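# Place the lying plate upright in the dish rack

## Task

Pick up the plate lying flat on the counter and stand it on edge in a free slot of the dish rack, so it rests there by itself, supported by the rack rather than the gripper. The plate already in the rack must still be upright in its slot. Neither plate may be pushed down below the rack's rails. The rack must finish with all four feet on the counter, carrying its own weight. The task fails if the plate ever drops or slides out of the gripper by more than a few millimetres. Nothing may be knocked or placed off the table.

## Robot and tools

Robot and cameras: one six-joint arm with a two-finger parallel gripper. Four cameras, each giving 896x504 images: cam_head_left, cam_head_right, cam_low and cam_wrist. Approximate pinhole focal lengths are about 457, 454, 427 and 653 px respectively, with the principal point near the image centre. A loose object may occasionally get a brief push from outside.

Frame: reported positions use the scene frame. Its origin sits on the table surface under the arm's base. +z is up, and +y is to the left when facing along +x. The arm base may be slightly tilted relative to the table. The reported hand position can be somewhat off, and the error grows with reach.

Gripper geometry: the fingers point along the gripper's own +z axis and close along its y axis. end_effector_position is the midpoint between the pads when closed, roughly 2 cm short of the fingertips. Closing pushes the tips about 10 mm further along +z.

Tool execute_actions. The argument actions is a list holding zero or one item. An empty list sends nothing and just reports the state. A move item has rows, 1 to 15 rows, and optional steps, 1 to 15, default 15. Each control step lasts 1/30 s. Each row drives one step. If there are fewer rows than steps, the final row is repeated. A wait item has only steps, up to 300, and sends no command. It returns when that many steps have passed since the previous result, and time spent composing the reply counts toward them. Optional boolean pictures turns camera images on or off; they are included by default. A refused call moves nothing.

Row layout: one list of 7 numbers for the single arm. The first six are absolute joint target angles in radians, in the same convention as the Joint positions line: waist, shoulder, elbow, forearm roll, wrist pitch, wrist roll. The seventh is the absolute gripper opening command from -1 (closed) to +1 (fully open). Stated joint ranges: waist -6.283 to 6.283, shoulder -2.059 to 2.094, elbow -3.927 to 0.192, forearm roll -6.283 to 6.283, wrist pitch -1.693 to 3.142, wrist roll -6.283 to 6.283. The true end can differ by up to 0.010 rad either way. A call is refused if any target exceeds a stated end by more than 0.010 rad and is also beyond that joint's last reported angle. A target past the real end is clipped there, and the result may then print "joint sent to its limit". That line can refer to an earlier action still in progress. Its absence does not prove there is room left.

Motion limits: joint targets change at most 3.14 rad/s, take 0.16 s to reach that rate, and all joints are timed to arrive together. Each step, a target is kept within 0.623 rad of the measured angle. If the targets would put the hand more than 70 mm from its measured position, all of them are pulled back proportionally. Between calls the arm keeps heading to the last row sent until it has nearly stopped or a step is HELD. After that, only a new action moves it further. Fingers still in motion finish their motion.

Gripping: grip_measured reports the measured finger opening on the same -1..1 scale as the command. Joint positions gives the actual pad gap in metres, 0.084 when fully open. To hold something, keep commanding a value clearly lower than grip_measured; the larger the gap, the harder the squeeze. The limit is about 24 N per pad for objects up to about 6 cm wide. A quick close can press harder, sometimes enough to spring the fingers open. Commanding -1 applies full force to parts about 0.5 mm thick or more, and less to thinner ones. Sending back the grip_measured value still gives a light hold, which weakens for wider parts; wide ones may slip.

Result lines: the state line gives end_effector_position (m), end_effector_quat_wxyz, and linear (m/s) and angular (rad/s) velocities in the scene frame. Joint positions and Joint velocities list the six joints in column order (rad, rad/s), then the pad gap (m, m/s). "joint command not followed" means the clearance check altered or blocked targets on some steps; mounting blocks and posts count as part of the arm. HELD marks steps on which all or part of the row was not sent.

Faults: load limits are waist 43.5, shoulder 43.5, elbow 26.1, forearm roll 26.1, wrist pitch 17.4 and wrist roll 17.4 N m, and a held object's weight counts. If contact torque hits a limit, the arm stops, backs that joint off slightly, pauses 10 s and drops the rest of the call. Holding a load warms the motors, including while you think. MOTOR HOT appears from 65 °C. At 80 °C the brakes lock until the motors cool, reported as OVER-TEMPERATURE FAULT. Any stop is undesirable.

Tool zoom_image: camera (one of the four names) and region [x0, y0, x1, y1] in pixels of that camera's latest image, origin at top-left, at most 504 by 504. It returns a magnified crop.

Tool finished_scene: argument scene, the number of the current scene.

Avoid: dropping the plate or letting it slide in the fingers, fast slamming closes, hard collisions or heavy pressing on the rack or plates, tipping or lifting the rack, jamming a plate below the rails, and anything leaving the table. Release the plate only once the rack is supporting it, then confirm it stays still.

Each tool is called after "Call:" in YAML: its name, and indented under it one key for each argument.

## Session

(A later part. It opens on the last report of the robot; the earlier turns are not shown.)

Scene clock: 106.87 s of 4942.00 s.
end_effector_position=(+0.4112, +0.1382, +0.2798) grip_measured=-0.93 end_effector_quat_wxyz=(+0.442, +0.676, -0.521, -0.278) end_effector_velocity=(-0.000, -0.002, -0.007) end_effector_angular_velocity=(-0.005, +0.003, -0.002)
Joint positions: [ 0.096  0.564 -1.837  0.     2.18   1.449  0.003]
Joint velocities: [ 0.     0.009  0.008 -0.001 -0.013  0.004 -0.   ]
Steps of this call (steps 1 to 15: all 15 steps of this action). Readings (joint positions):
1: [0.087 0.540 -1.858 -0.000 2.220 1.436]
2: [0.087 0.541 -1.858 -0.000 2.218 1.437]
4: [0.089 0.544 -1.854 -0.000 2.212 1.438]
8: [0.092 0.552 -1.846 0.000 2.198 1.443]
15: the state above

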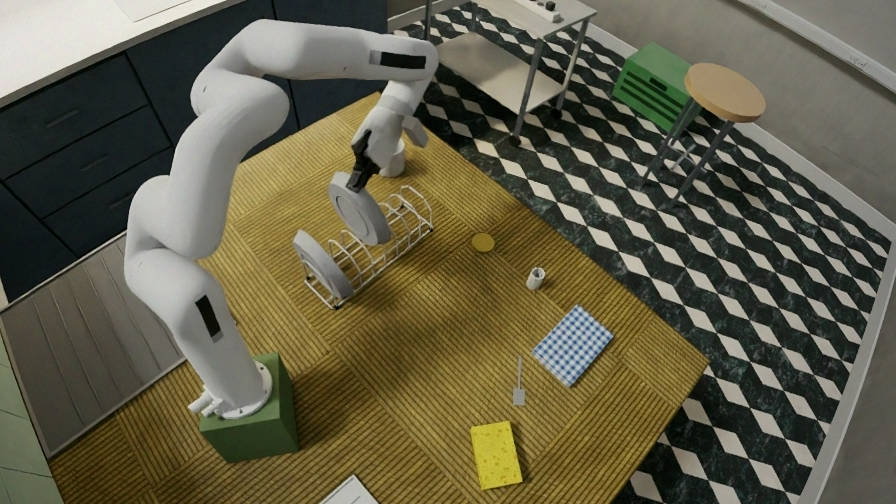

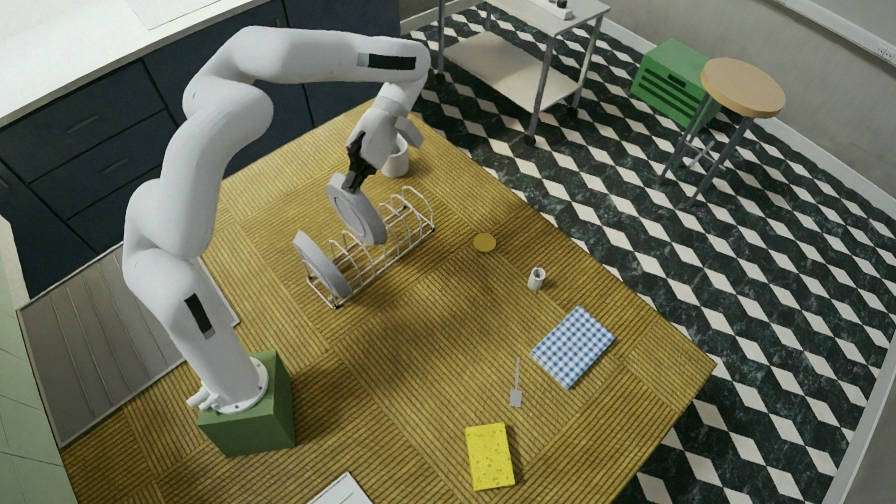

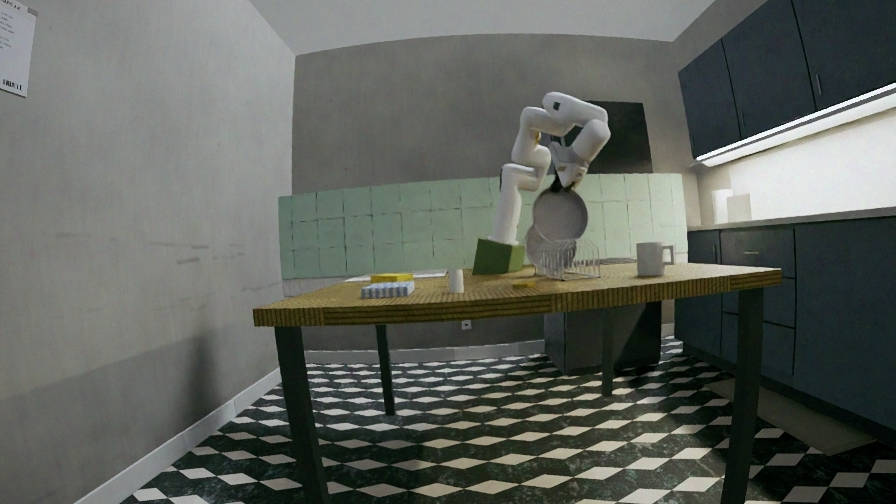

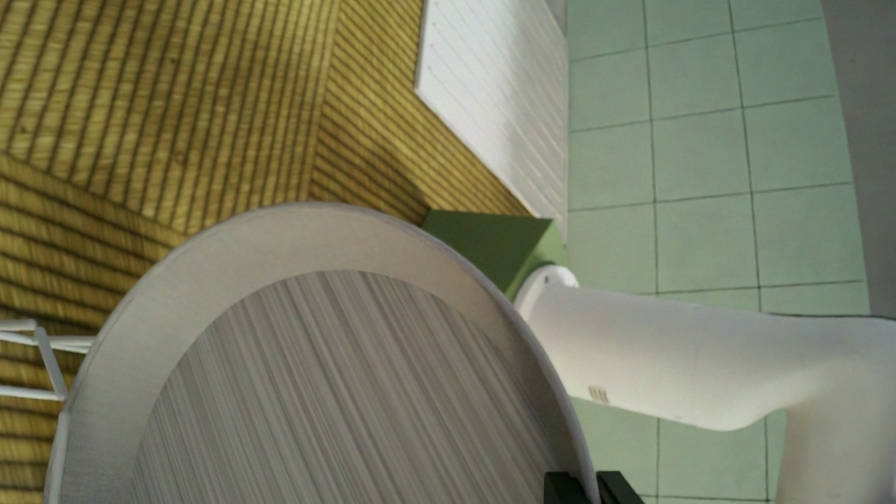

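Call:
execute_actions:
  actions:
    - {"rows":[[0.097,0.567,-1.834,0,2.173,1.451,-1],[0.099,0.571,-1.831,0,2.166,1.454,-1],[0.1,0.575,-1.829,0,2.16,1.456,-1],[0.102,0.579,-1.826,0,2.1535,1.458,-1],[0.104,0.583,-1.824,0,2.147,1.461,-1],[0.105,0.588,-1.822,0,2.141,1.463,-1],[0.107,0.593,-1.82,0,2.135,1.466,-1],[0.108,0.598,-1.818,0,2.128,1.468,-1],[0.11,0.603,-1.816,0,2.122,1.471,-1],[0.111,0.608,-1.815,0,2.116,1.474,-1],[0.113,0.613,-1.813,0,2.11,1.476,-1],[0.1145,0.618,-1.812,0,2.104,1.479,-1]]}

Call:
zoom_image:
  camera: "cam_low"
  region: [510,170,620,290]

Scene clock: 110.60 s of 4942.00 s.
end_effector_position=(+0.4109, +0.1380, +0.2404) grip_measured=-0.93 end_effector_quat_wxyz=(+0.451, +0.671, -0.522, -0.272) end_effector_velocity=(-0.006, -0.002, -0.030) end_effector_angular_velocity=(-0.023, +0.023, -0.002)
Joint positions: [ 0.114  0.618 -1.811  0.     2.106  1.478  0.003]
Joint velocities: [ 0.013  0.048  0.023 -0.    -0.043  0.02  -0.   ]
Steps of this call (steps 1 to 15: the robot went on to your last target; steps 16 to 97: nothing new was sent; steps 98 to 112: all 15 steps of this action). Readings (joint positions):
98: [0.096 0.563 -1.837 -0.000 2.179 1.449]
99: [0.096 0.564 -1.837 -0.000 2.177 1.450]
101: [0.098 0.569 -1.833 -0.000 2.168 1.453]
105: [0.105 0.587 -1.822 0.000 2.143 1.462]
112: the state above

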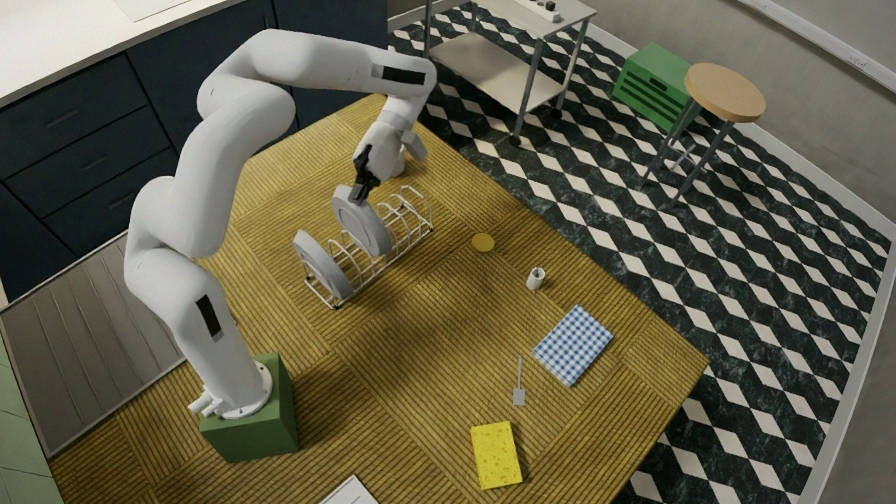

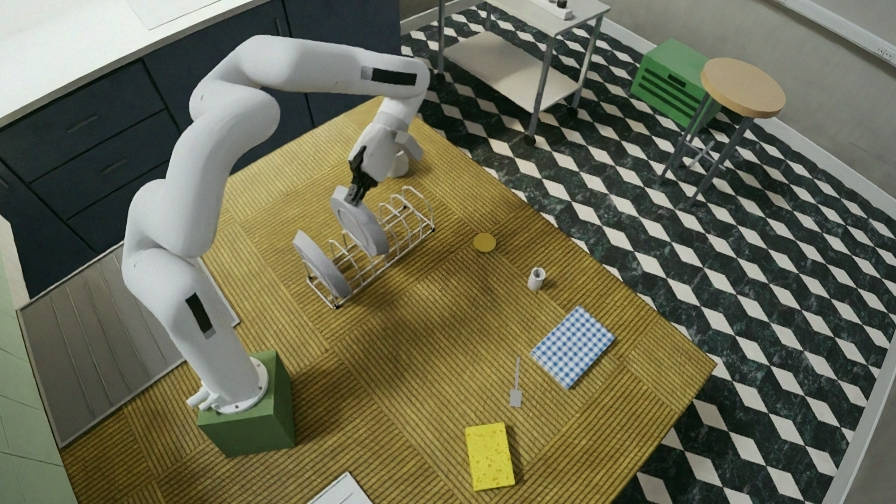

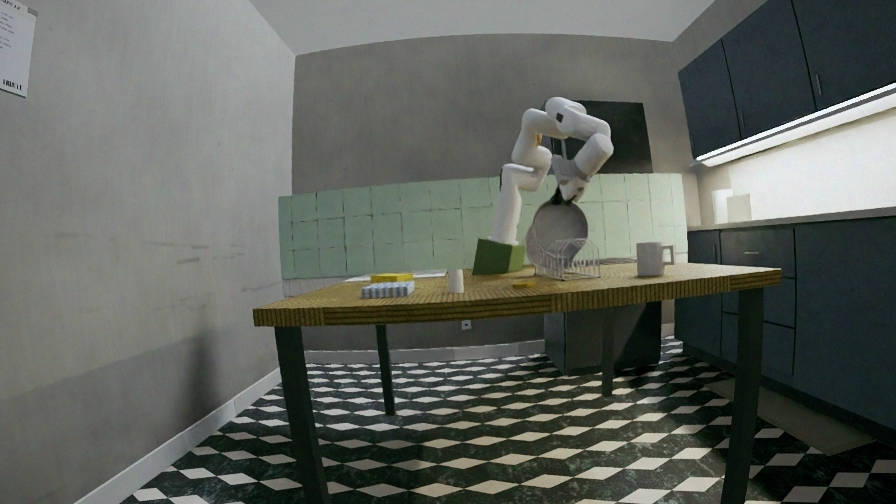

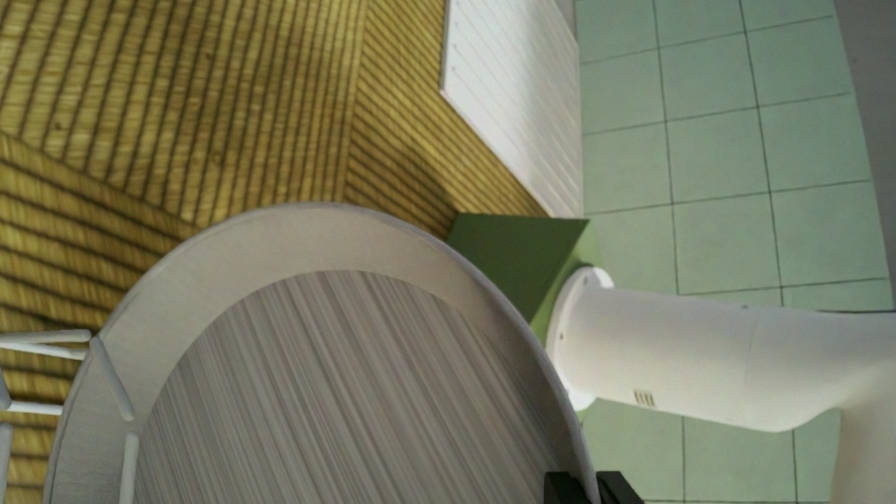

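Region (510, 170, 620, 290) of cam_low's 896x504 image, scaled by 4.200, with more detail than that image has; it fills the left 462 columns of this view, and the rest is white.

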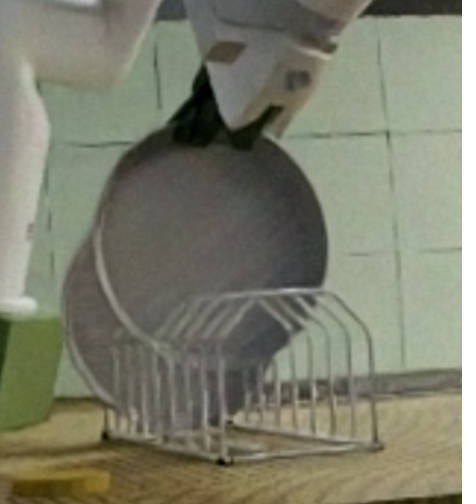

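Call:
execute_actions:
  actions:
    - {"rows":[[0.116,0.622,-1.811,0,2.099,1.481,-1],[0.117,0.626,-1.81,0,2.094,1.483,-1],[0.118,0.631,-1.81,0,2.089,1.485,-1],[0.12,0.635,-1.809,0,2.085,1.487,-1],[0.121,0.64,-1.808,0,2.08,1.489,-1],[0.122,0.644,-1.808,0,2.075,1.492,-1],[0.123,0.649,-1.807,0,2.07,1.494,-1],[0.125,0.654,-1.807,0,2.065,1.496,-1],[0.126,0.658,-1.806,0,2.061,1.498,-1],[0.127,0.663,-1.806,0,2.056,1.5,-1]]}

Call:
zoom_image:
  camera: "cam_low"
  region: [510,170,620,290]

Call:
zoom_image:
  camera: "cam_head_left"
  region: [290,150,450,310]

Scene clock: 114.03 s of 4942.00 s.
end_effector_position=(+0.4110, +0.1379, +0.2123) grip_measured=-0.93 end_effector_quat_wxyz=(+0.456, +0.668, -0.525, -0.266) end_effector_velocity=(+0.008, +0.002, +0.006) end_effector_angular_velocity=(+0.005, -0.033, +0.003)
Joint positions: [ 0.127  0.664 -1.805  0.     2.056  1.5    0.003]
Joint velocities: [-0.003 -0.012 -0.017 -0.002 -0.005  0.003 -0.   ]
Steps of this call (steps 1 to 15: the robot went on to your last target; steps 16 to 88: nothing new was sent; steps 89 to 103: all 15 steps of this action). Readings (joint positions):
89: [0.115 0.618 -1.812 -0.000 2.104 1.479]
90: [0.115 0.619 -1.812 -0.000 2.102 1.480]
92: [0.117 0.624 -1.812 -0.000 2.095 1.483]
96: [0.122 0.643 -1.807 0.000 2.076 1.491]
103: the state above

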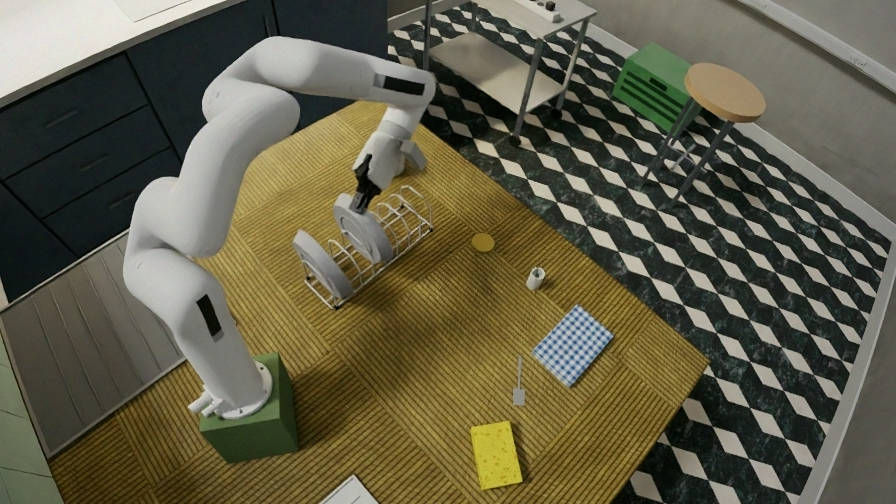

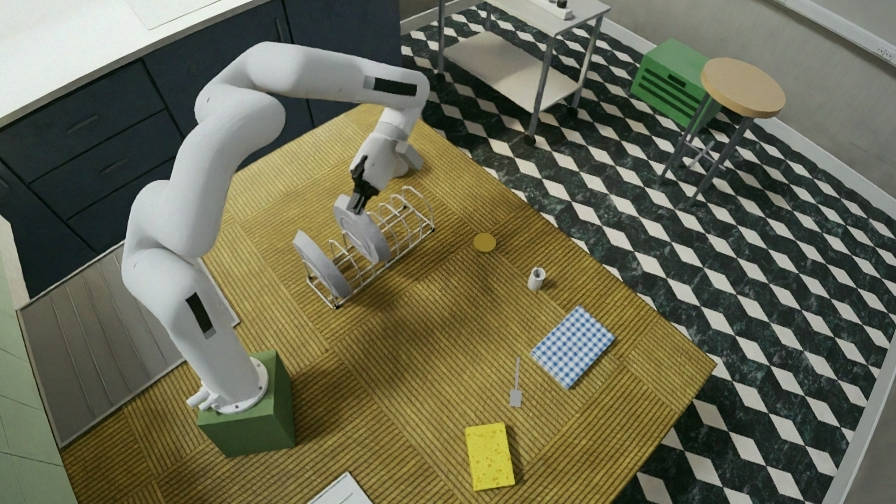

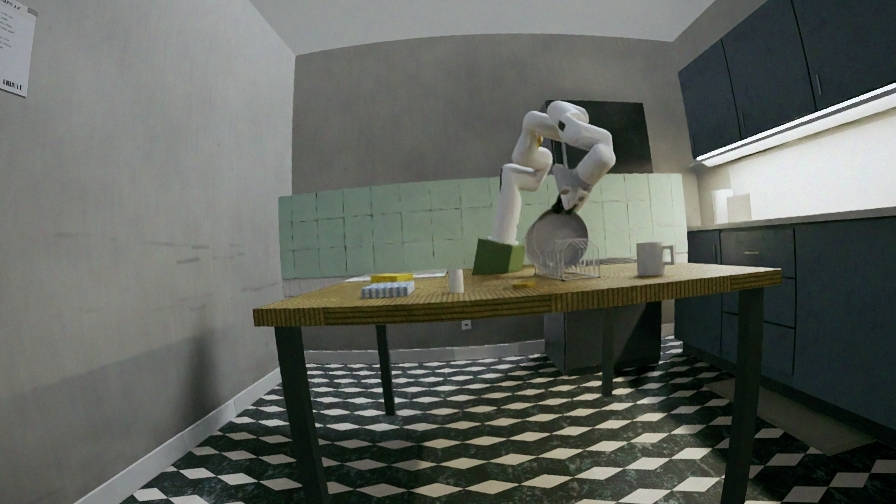

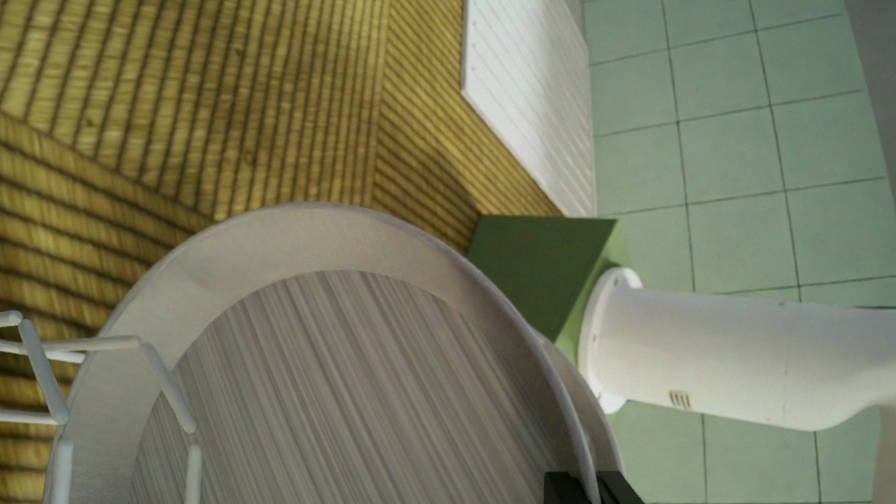

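Region (510, 170, 620, 290) of cam_low's 896x504 image, scaled by 4.200, with more detail than that image has; it fills the left 462 columns of this view, and the rest is white.

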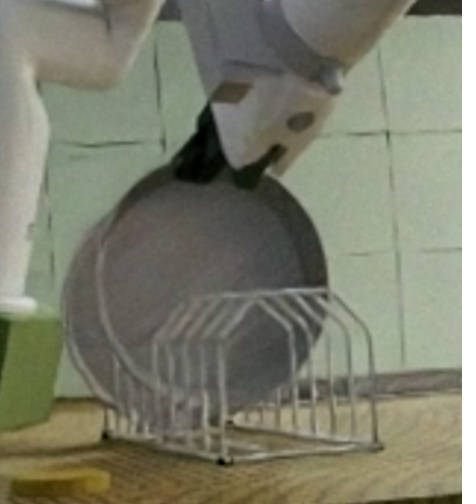

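Region (290, 150, 450, 310) of cam_head_left's 896x504 image, scaled by 3.150, with more detail than that image has.

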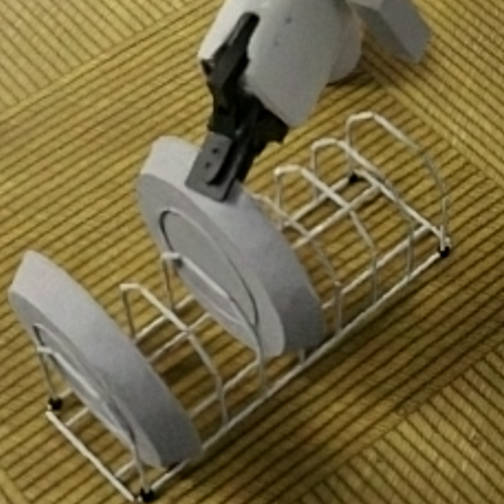

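Call:
execute_actions:
  actions:
    - {"rows":[[0.128,0.666,-1.806,0,2.053,1.501,-1],[0.128,0.666,-1.806,0,2.053,1.501,-1],[0.129,0.669,-1.806,0,2.05,1.503,-1],[0.129,0.669,-1.806,0,2.05,1.503,-1],[0.1295,0.672,-1.806,0,2.0475,1.504,-1],[0.1295,0.672,-1.806,0,2.0475,1.504,-1],[0.13,0.675,-1.806,0,2.045,1.505,-1],[0.13,0.675,-1.806,0,2.045,1.505,-1],[0.131,0.678,-1.806,0,2.042,1.507,-1],[0.131,0.678,-1.806,0,2.042,1.507,-1],[0.1316,0.681,-1.806,0,2.039,1.508,-1]]}
  pictures: false

Call:
execute_actions:
  actions:
    - {"rows":[[0.132,0.684,-1.807,0,2.037,1.509,-1],[0.132,0.684,-1.807,0,2.037,1.509,-1],[0.132,0.684,-1.807,0,2.037,1.509,-1],[0.133,0.687,-1.807,0,2.034,1.511,-1],[0.133,0.687,-1.807,0,2.034,1.511,-1],[0.133,0.687,-1.807,0,2.034,1.511,-1],[0.134,0.69,-1.807,0,2.031,1.512,-1]]}

Call:
zoom_image:
  camera: "cam_low"
  region: [510,190,620,290]

Scene clock: 118.13 s of 4942.00 s.
end_effector_position=(+0.4112, +0.1379, +0.2022) grip_measured=-0.93 end_effector_quat_wxyz=(+0.458, +0.667, -0.525, -0.263) end_effector_velocity=(-0.001, -0.000, -0.004) end_effector_angular_velocity=(-0.003, +0.002, -0.001)
Joint positions: [ 0.132  0.681 -1.806  0.     2.039  1.508  0.003]
Joint velocities: [ 0.001  0.007  0.002  0.001 -0.006  0.003  0.   ]
Steps of this call (steps 1 to 15: the robot went on to your last target; steps 16 to 100: nothing new was sent; then 0.27 s passed at rest; steps 101 to 115: all 15 steps of this action). Readings (joint positions):
101: [0.127 0.663 -1.806 -0.000 2.056 1.500]
102: [0.127 0.664 -1.806 -0.000 2.055 1.500]
104: [0.128 0.666 -1.806 -0.000 2.052 1.502]
108: [0.130 0.673 -1.806 0.000 2.047 1.504]
115: the state above

Scene clock: 118.63 s of 4942.00 s.
end_effector_position=(+0.4115, +0.1381, +0.1974) grip_measured=-0.93 end_effector_quat_wxyz=(+0.458, +0.667, -0.526, -0.262) end_effector_velocity=(+0.002, +0.001, +0.002) end_effector_angular_velocity=(+0.002, -0.008, +0.002)
Joint positions: [ 0.134  0.69  -1.807 -0.     2.031  1.512  0.003]
Joint velocities: [-0.    -0.003 -0.005 -0.     0.    -0.    -0.   ]
Steps of this call (steps 1 to 15: all 15 steps of this action). Readings (joint positions):
1: [0.132 0.681 -1.806 0.000 2.039 1.508]
2: [0.132 0.682 -1.806 -0.000 2.038 1.508]
4: [0.132 0.683 -1.807 -0.000 2.037 1.509]
8: [0.133 0.688 -1.807 -0.000 2.033 1.511]
15: the state above

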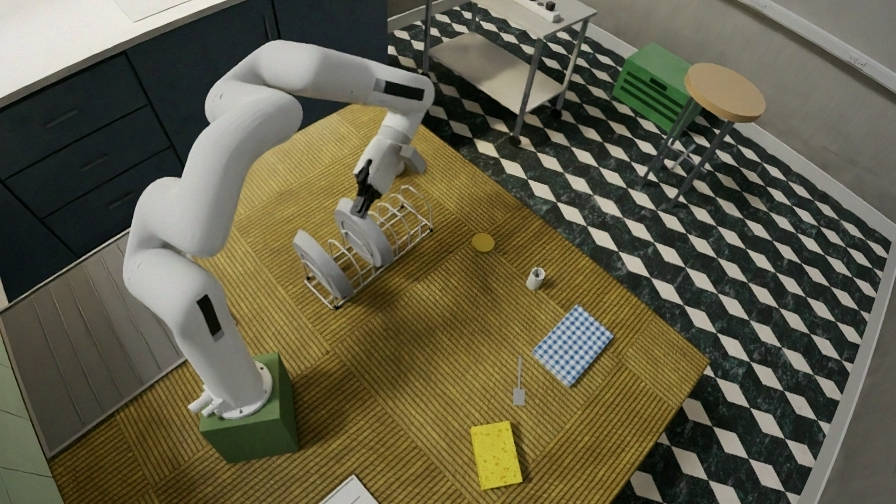

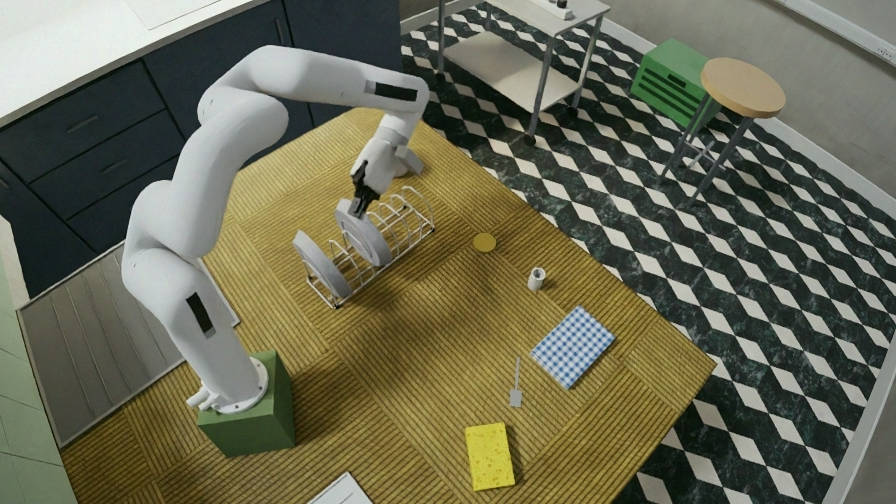

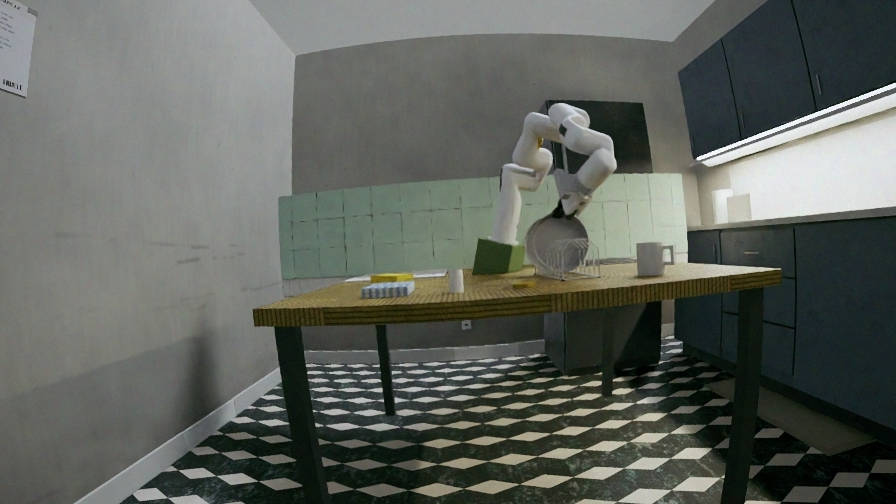

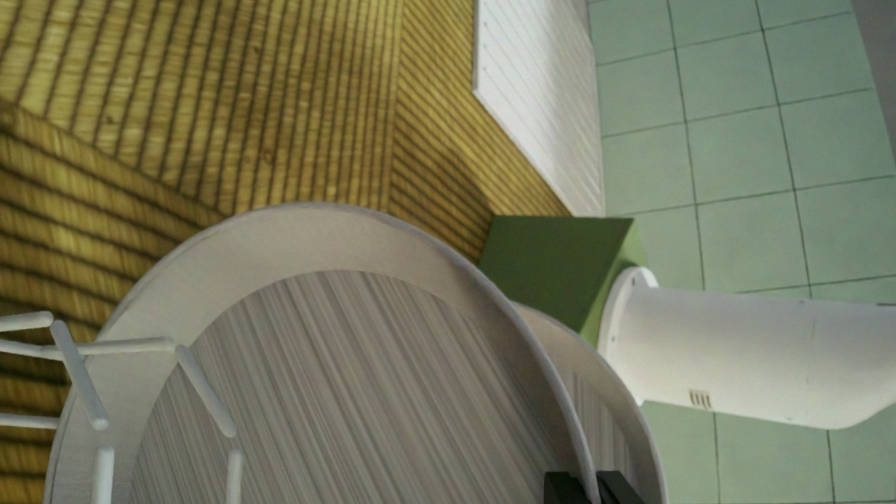

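Region (510, 190, 620, 290) of cam_low's 896x504 image, scaled by 4.582, with more detail than that image has; it fills the top 458 rows of this view, and the rest is white.

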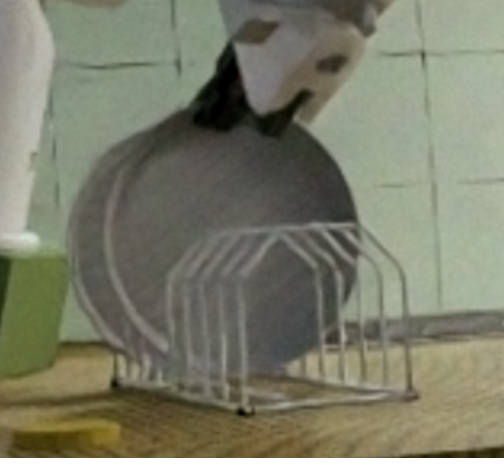

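No contact yet; continue 4 mm.

Call:
execute_actions:
  actions:
    - {"rows":[[0.1345,0.692,-1.807,0,2.029,1.513,-1],[0.1345,0.692,-1.807,0,2.029,1.513,-1],[0.1345,0.692,-1.807,0,2.029,1.513,-1],[0.135,0.695,-1.808,0,2.027,1.514,-1],[0.135,0.695,-1.808,0,2.027,1.514,-1],[0.135,0.695,-1.808,0,2.027,1.514,-1],[0.136,0.698,-1.808,0,2.024,1.515,-1]]}

Call:
zoom_image:
  camera: "cam_head_left"
  region: [290,170,430,310]

Scene clock: 120.60 s of 4942.00 s.
end_effector_position=(+0.4116, +0.1382, +0.1931) grip_measured=-0.94 end_effector_quat_wxyz=(+0.459, +0.667, -0.526, -0.261) end_effector_velocity=(+0.001, +0.000, +0.001) end_effector_angular_velocity=(+0.001, -0.005, +0.000)
Joint positions: [ 0.136  0.698 -1.808 -0.     2.024  1.515  0.003]
Joint velocities: [-0.001 -0.002 -0.003 -0.    -0.     0.    -0.   ]
Steps of this call (steps 1 to 15: the robot went on to your last target; steps 16 to 44: nothing new was sent; steps 45 to 59: all 15 steps of this action). Readings (joint positions):
45: [0.134 0.690 -1.807 -0.000 2.031 1.512]
46: [0.134 0.690 -1.807 -0.000 2.030 1.512]
48: [0.134 0.692 -1.807 0.000 2.029 1.513]
52: [0.135 0.696 -1.808 -0.000 2.026 1.514]
59: the state above

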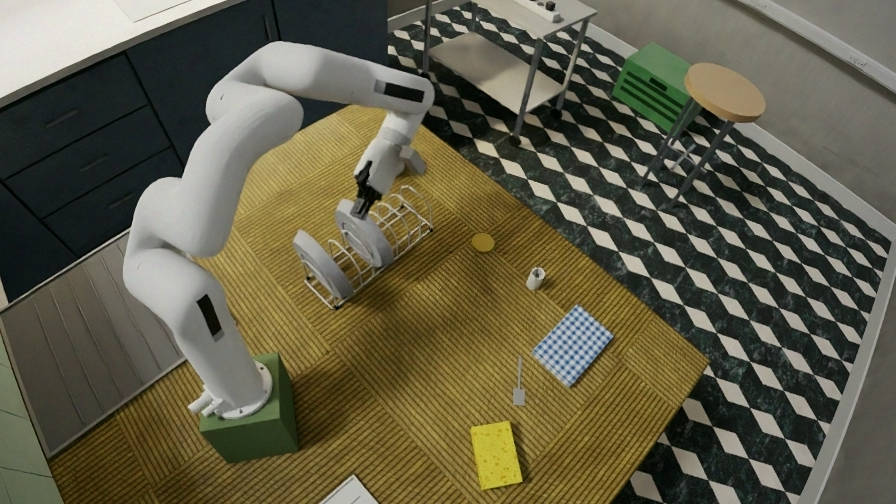

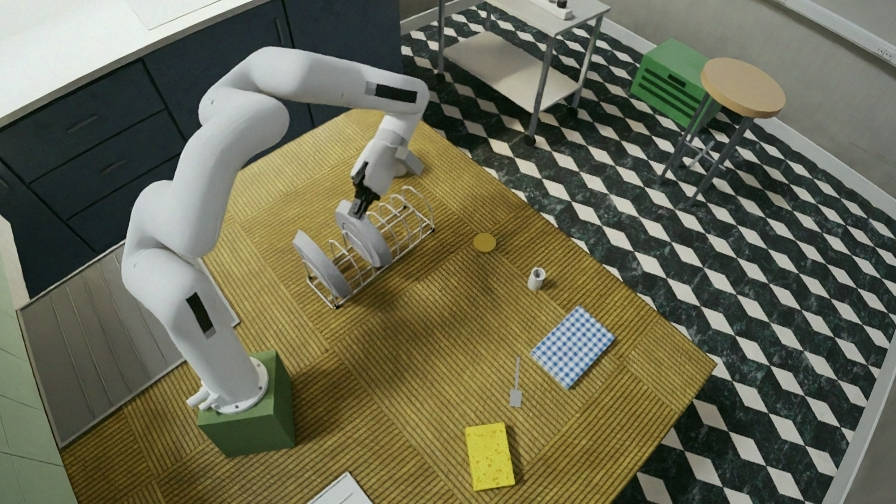

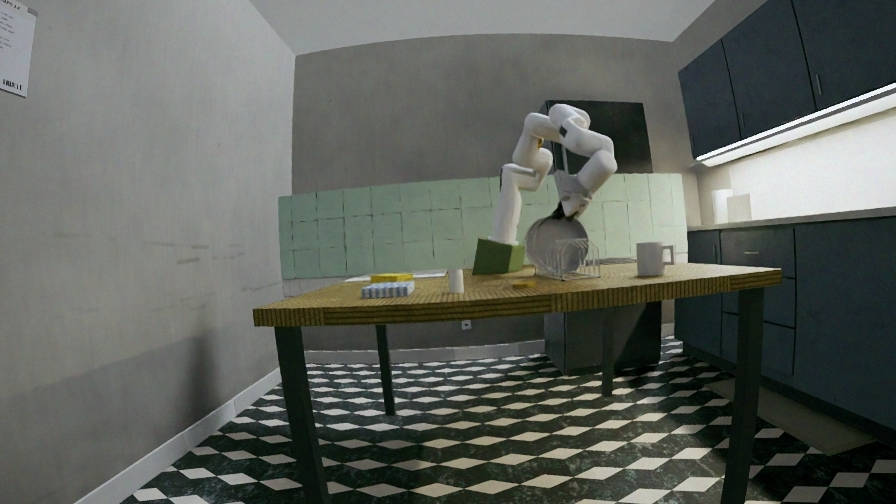

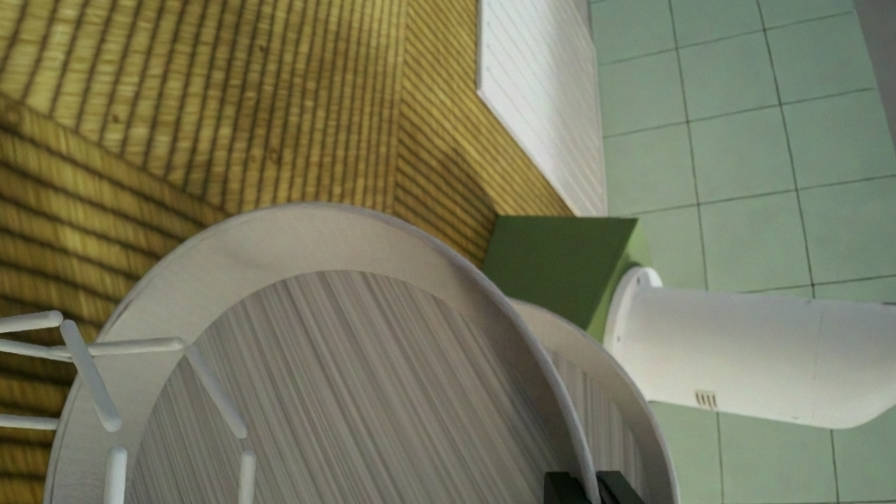

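Region (290, 170, 430, 310) of cam_head_left's 896x504 image, scaled by 3.600, with more detail than that image has.

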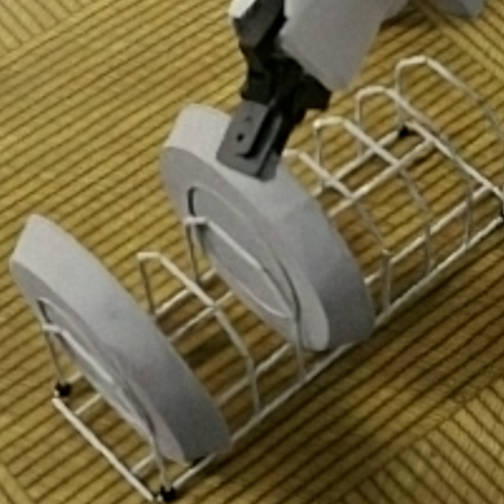

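Call:
execute_actions:
  actions:
    - {"rows":[[0.1365,0.70,-1.808,0,2.022,1.516,-1],[0.1365,0.70,-1.808,0,2.022,1.516,-1],[0.1365,0.70,-1.808,0,2.022,1.516,-1],[0.137,0.703,-1.809,0,2.02,1.517,-1],[0.137,0.703,-1.809,0,2.02,1.517,-1],[0.137,0.703,-1.809,0,2.02,1.517,-1],[0.138,0.706,-1.809,0,2.017,1.518,-1]]}

Call:
zoom_image:
  camera: "cam_low"
  region: [520,210,610,290]

Scene clock: 122.83 s of 4942.00 s.
end_effector_position=(+0.4120, +0.1387, +0.1914) grip_measured=-0.93 end_effector_quat_wxyz=(+0.459, +0.666, -0.527, -0.260) end_effector_velocity=(-0.002, -0.001, -0.001) end_effector_angular_velocity=(-0.002, +0.011, -0.003)
Joint positions: [ 0.138  0.702 -1.811 -0.     2.022  1.518  0.003]
Joint velocities: [-0.001  0.005  0.002  0.001  0.005 -0.001  0.   ]
Steps of this call (steps 1 to 15: the robot went on to your last target; steps 16 to 52: nothing new was sent; steps 53 to 67: all 15 steps of this action). Readings (joint positions):
53: [0.136 0.698 -1.808 -0.000 2.024 1.515]
54: [0.136 0.698 -1.808 -0.000 2.023 1.515]
56: [0.136 0.699 -1.809 -0.000 2.024 1.516]
60: [0.137 0.701 -1.811 -0.000 2.023 1.517]
67: the state above

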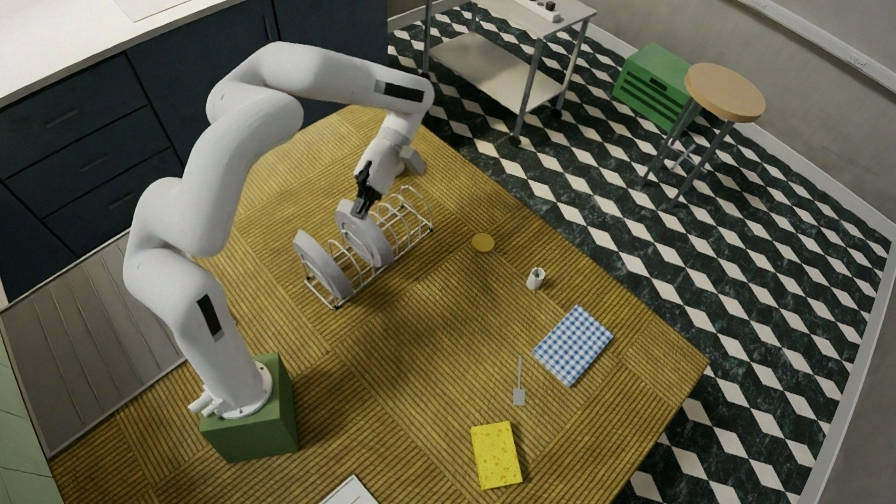

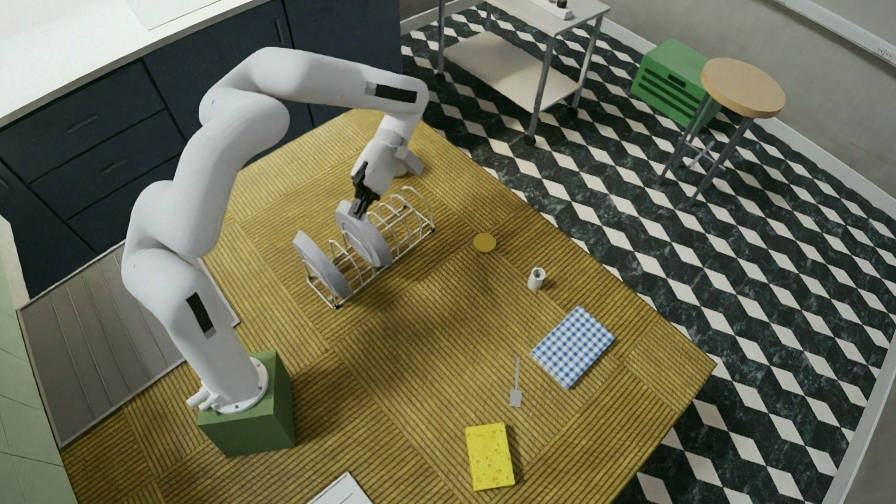

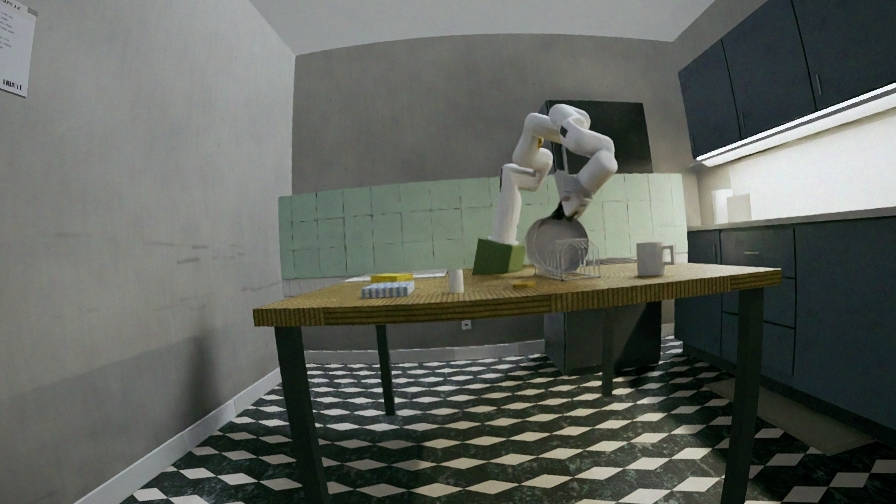

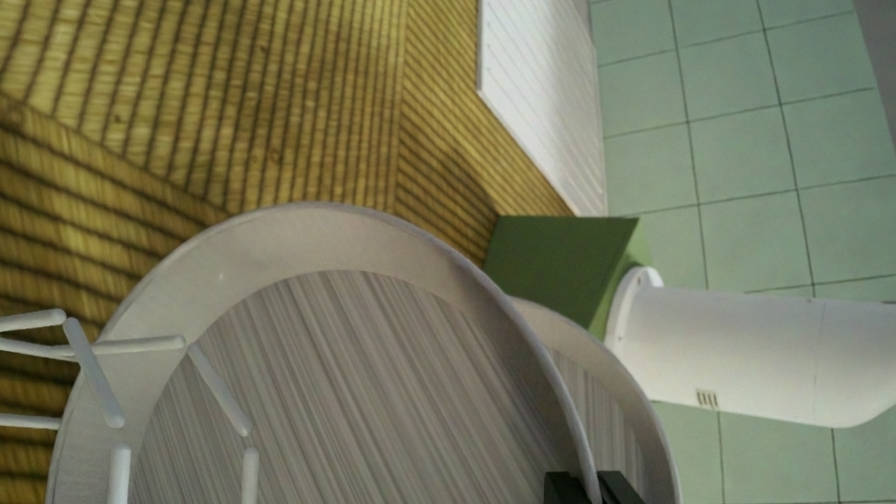

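Region (520, 210, 610, 290) of cam_low's 896x504 image, scaled by 5.600, with more detail than that image has.

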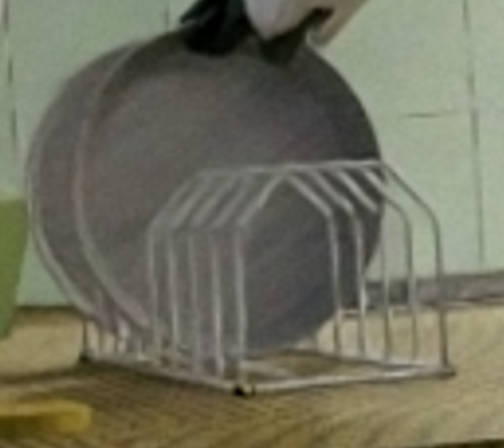

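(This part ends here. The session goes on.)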